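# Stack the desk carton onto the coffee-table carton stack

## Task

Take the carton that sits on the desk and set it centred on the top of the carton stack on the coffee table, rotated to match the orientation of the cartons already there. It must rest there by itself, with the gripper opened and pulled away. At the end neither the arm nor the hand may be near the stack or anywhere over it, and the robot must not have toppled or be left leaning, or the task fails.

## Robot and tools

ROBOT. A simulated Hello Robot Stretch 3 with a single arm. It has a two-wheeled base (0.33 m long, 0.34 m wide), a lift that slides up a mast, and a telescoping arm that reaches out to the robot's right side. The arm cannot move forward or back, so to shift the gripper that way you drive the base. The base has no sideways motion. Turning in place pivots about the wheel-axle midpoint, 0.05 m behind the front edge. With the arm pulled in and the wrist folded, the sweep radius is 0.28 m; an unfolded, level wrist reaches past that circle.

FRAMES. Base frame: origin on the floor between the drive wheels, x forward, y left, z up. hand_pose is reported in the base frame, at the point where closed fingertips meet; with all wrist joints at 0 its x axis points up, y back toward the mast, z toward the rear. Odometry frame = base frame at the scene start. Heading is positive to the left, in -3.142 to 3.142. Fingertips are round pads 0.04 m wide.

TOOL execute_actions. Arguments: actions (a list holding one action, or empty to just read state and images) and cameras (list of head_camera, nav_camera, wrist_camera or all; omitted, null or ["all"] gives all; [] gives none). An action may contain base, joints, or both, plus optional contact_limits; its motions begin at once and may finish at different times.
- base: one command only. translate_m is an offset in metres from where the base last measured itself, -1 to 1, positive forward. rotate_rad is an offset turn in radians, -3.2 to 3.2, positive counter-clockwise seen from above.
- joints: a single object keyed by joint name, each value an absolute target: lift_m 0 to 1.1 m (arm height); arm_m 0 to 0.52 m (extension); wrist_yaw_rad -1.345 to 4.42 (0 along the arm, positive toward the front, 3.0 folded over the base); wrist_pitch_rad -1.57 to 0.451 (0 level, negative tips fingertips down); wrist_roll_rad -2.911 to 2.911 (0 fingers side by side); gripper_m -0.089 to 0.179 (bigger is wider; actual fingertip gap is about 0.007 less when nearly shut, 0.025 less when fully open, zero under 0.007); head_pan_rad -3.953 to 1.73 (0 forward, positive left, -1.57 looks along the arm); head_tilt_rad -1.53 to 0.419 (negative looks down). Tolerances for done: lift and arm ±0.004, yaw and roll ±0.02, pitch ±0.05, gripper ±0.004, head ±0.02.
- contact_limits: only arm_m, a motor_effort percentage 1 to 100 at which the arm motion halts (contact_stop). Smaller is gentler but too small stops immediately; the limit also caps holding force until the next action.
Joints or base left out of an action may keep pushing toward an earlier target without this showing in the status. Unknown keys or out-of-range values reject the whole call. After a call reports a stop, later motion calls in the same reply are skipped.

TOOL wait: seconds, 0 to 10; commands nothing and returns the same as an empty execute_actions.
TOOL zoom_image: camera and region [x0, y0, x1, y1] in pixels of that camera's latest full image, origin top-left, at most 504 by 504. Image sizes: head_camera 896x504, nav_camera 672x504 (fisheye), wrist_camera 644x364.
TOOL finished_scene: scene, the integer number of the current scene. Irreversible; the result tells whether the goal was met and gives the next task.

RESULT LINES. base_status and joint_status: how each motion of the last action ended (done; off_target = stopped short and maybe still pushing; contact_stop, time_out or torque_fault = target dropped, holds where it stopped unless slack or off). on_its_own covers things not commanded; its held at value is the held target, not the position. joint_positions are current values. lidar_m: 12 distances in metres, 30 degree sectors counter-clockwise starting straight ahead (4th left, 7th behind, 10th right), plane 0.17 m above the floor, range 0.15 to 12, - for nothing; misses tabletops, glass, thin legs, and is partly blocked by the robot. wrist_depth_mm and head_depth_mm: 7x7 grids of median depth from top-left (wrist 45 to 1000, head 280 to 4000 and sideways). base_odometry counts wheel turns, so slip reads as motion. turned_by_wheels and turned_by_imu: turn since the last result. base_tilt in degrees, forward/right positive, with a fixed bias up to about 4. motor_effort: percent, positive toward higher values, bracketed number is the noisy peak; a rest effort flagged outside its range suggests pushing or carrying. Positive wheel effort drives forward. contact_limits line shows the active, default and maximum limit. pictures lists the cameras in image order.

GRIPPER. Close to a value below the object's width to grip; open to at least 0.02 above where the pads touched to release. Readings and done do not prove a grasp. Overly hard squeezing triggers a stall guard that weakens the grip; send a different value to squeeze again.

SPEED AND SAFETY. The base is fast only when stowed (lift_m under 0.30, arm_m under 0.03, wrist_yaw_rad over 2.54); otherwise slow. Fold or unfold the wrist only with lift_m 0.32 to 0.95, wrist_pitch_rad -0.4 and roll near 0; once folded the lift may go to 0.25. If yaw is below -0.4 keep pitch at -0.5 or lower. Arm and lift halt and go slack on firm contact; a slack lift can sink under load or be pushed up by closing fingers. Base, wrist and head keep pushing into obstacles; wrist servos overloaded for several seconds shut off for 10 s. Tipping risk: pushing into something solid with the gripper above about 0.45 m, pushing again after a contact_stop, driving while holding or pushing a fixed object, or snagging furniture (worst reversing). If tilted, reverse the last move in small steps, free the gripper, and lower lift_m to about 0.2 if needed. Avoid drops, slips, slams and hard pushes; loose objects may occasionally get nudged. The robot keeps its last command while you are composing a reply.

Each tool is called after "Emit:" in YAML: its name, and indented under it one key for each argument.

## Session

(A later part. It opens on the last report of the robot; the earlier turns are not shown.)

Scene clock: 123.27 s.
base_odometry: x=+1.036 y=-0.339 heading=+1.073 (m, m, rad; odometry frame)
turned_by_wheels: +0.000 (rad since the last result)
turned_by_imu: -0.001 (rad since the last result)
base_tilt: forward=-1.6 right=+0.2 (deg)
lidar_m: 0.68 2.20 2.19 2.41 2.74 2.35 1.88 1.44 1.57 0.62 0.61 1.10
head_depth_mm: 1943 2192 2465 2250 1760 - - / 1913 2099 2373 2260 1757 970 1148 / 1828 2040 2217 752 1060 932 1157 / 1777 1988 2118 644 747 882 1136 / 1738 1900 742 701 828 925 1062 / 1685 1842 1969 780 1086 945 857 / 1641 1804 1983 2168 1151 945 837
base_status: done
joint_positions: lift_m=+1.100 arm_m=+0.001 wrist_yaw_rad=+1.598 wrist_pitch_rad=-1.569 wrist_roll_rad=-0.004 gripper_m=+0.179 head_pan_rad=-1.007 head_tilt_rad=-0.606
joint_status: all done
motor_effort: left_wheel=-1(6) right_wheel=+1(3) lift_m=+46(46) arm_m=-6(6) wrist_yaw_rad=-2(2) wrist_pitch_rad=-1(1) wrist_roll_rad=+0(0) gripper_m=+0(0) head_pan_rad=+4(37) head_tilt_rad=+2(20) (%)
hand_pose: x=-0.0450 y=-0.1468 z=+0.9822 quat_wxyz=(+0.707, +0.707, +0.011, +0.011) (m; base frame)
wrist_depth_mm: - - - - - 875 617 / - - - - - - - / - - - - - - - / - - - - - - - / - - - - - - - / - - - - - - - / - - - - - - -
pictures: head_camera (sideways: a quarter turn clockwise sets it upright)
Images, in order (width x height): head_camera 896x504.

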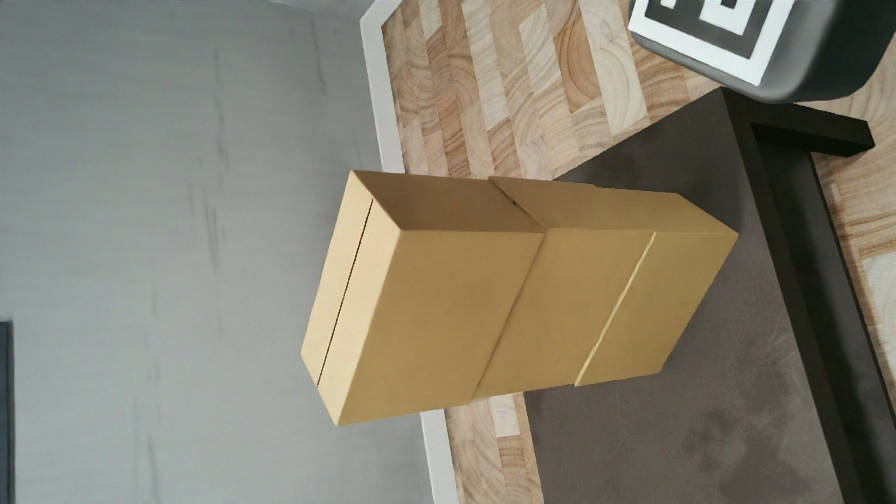

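Emit:
zoom_image:
  camera: "head_camera"
  region: [440, 150, 740, 420]

Region (440, 150, 740, 420) of head_camera's 896x504 image, scaled by 1.680, with more detail than that image has; it fills the top 454 rows of this view, and the rest is white.

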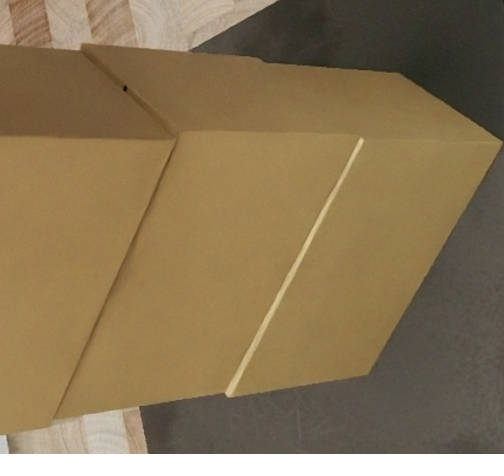

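Offset is only a few millimetres; good.

Emit:
finished_scene:
  scene: 1

The scene is finished: the task was done.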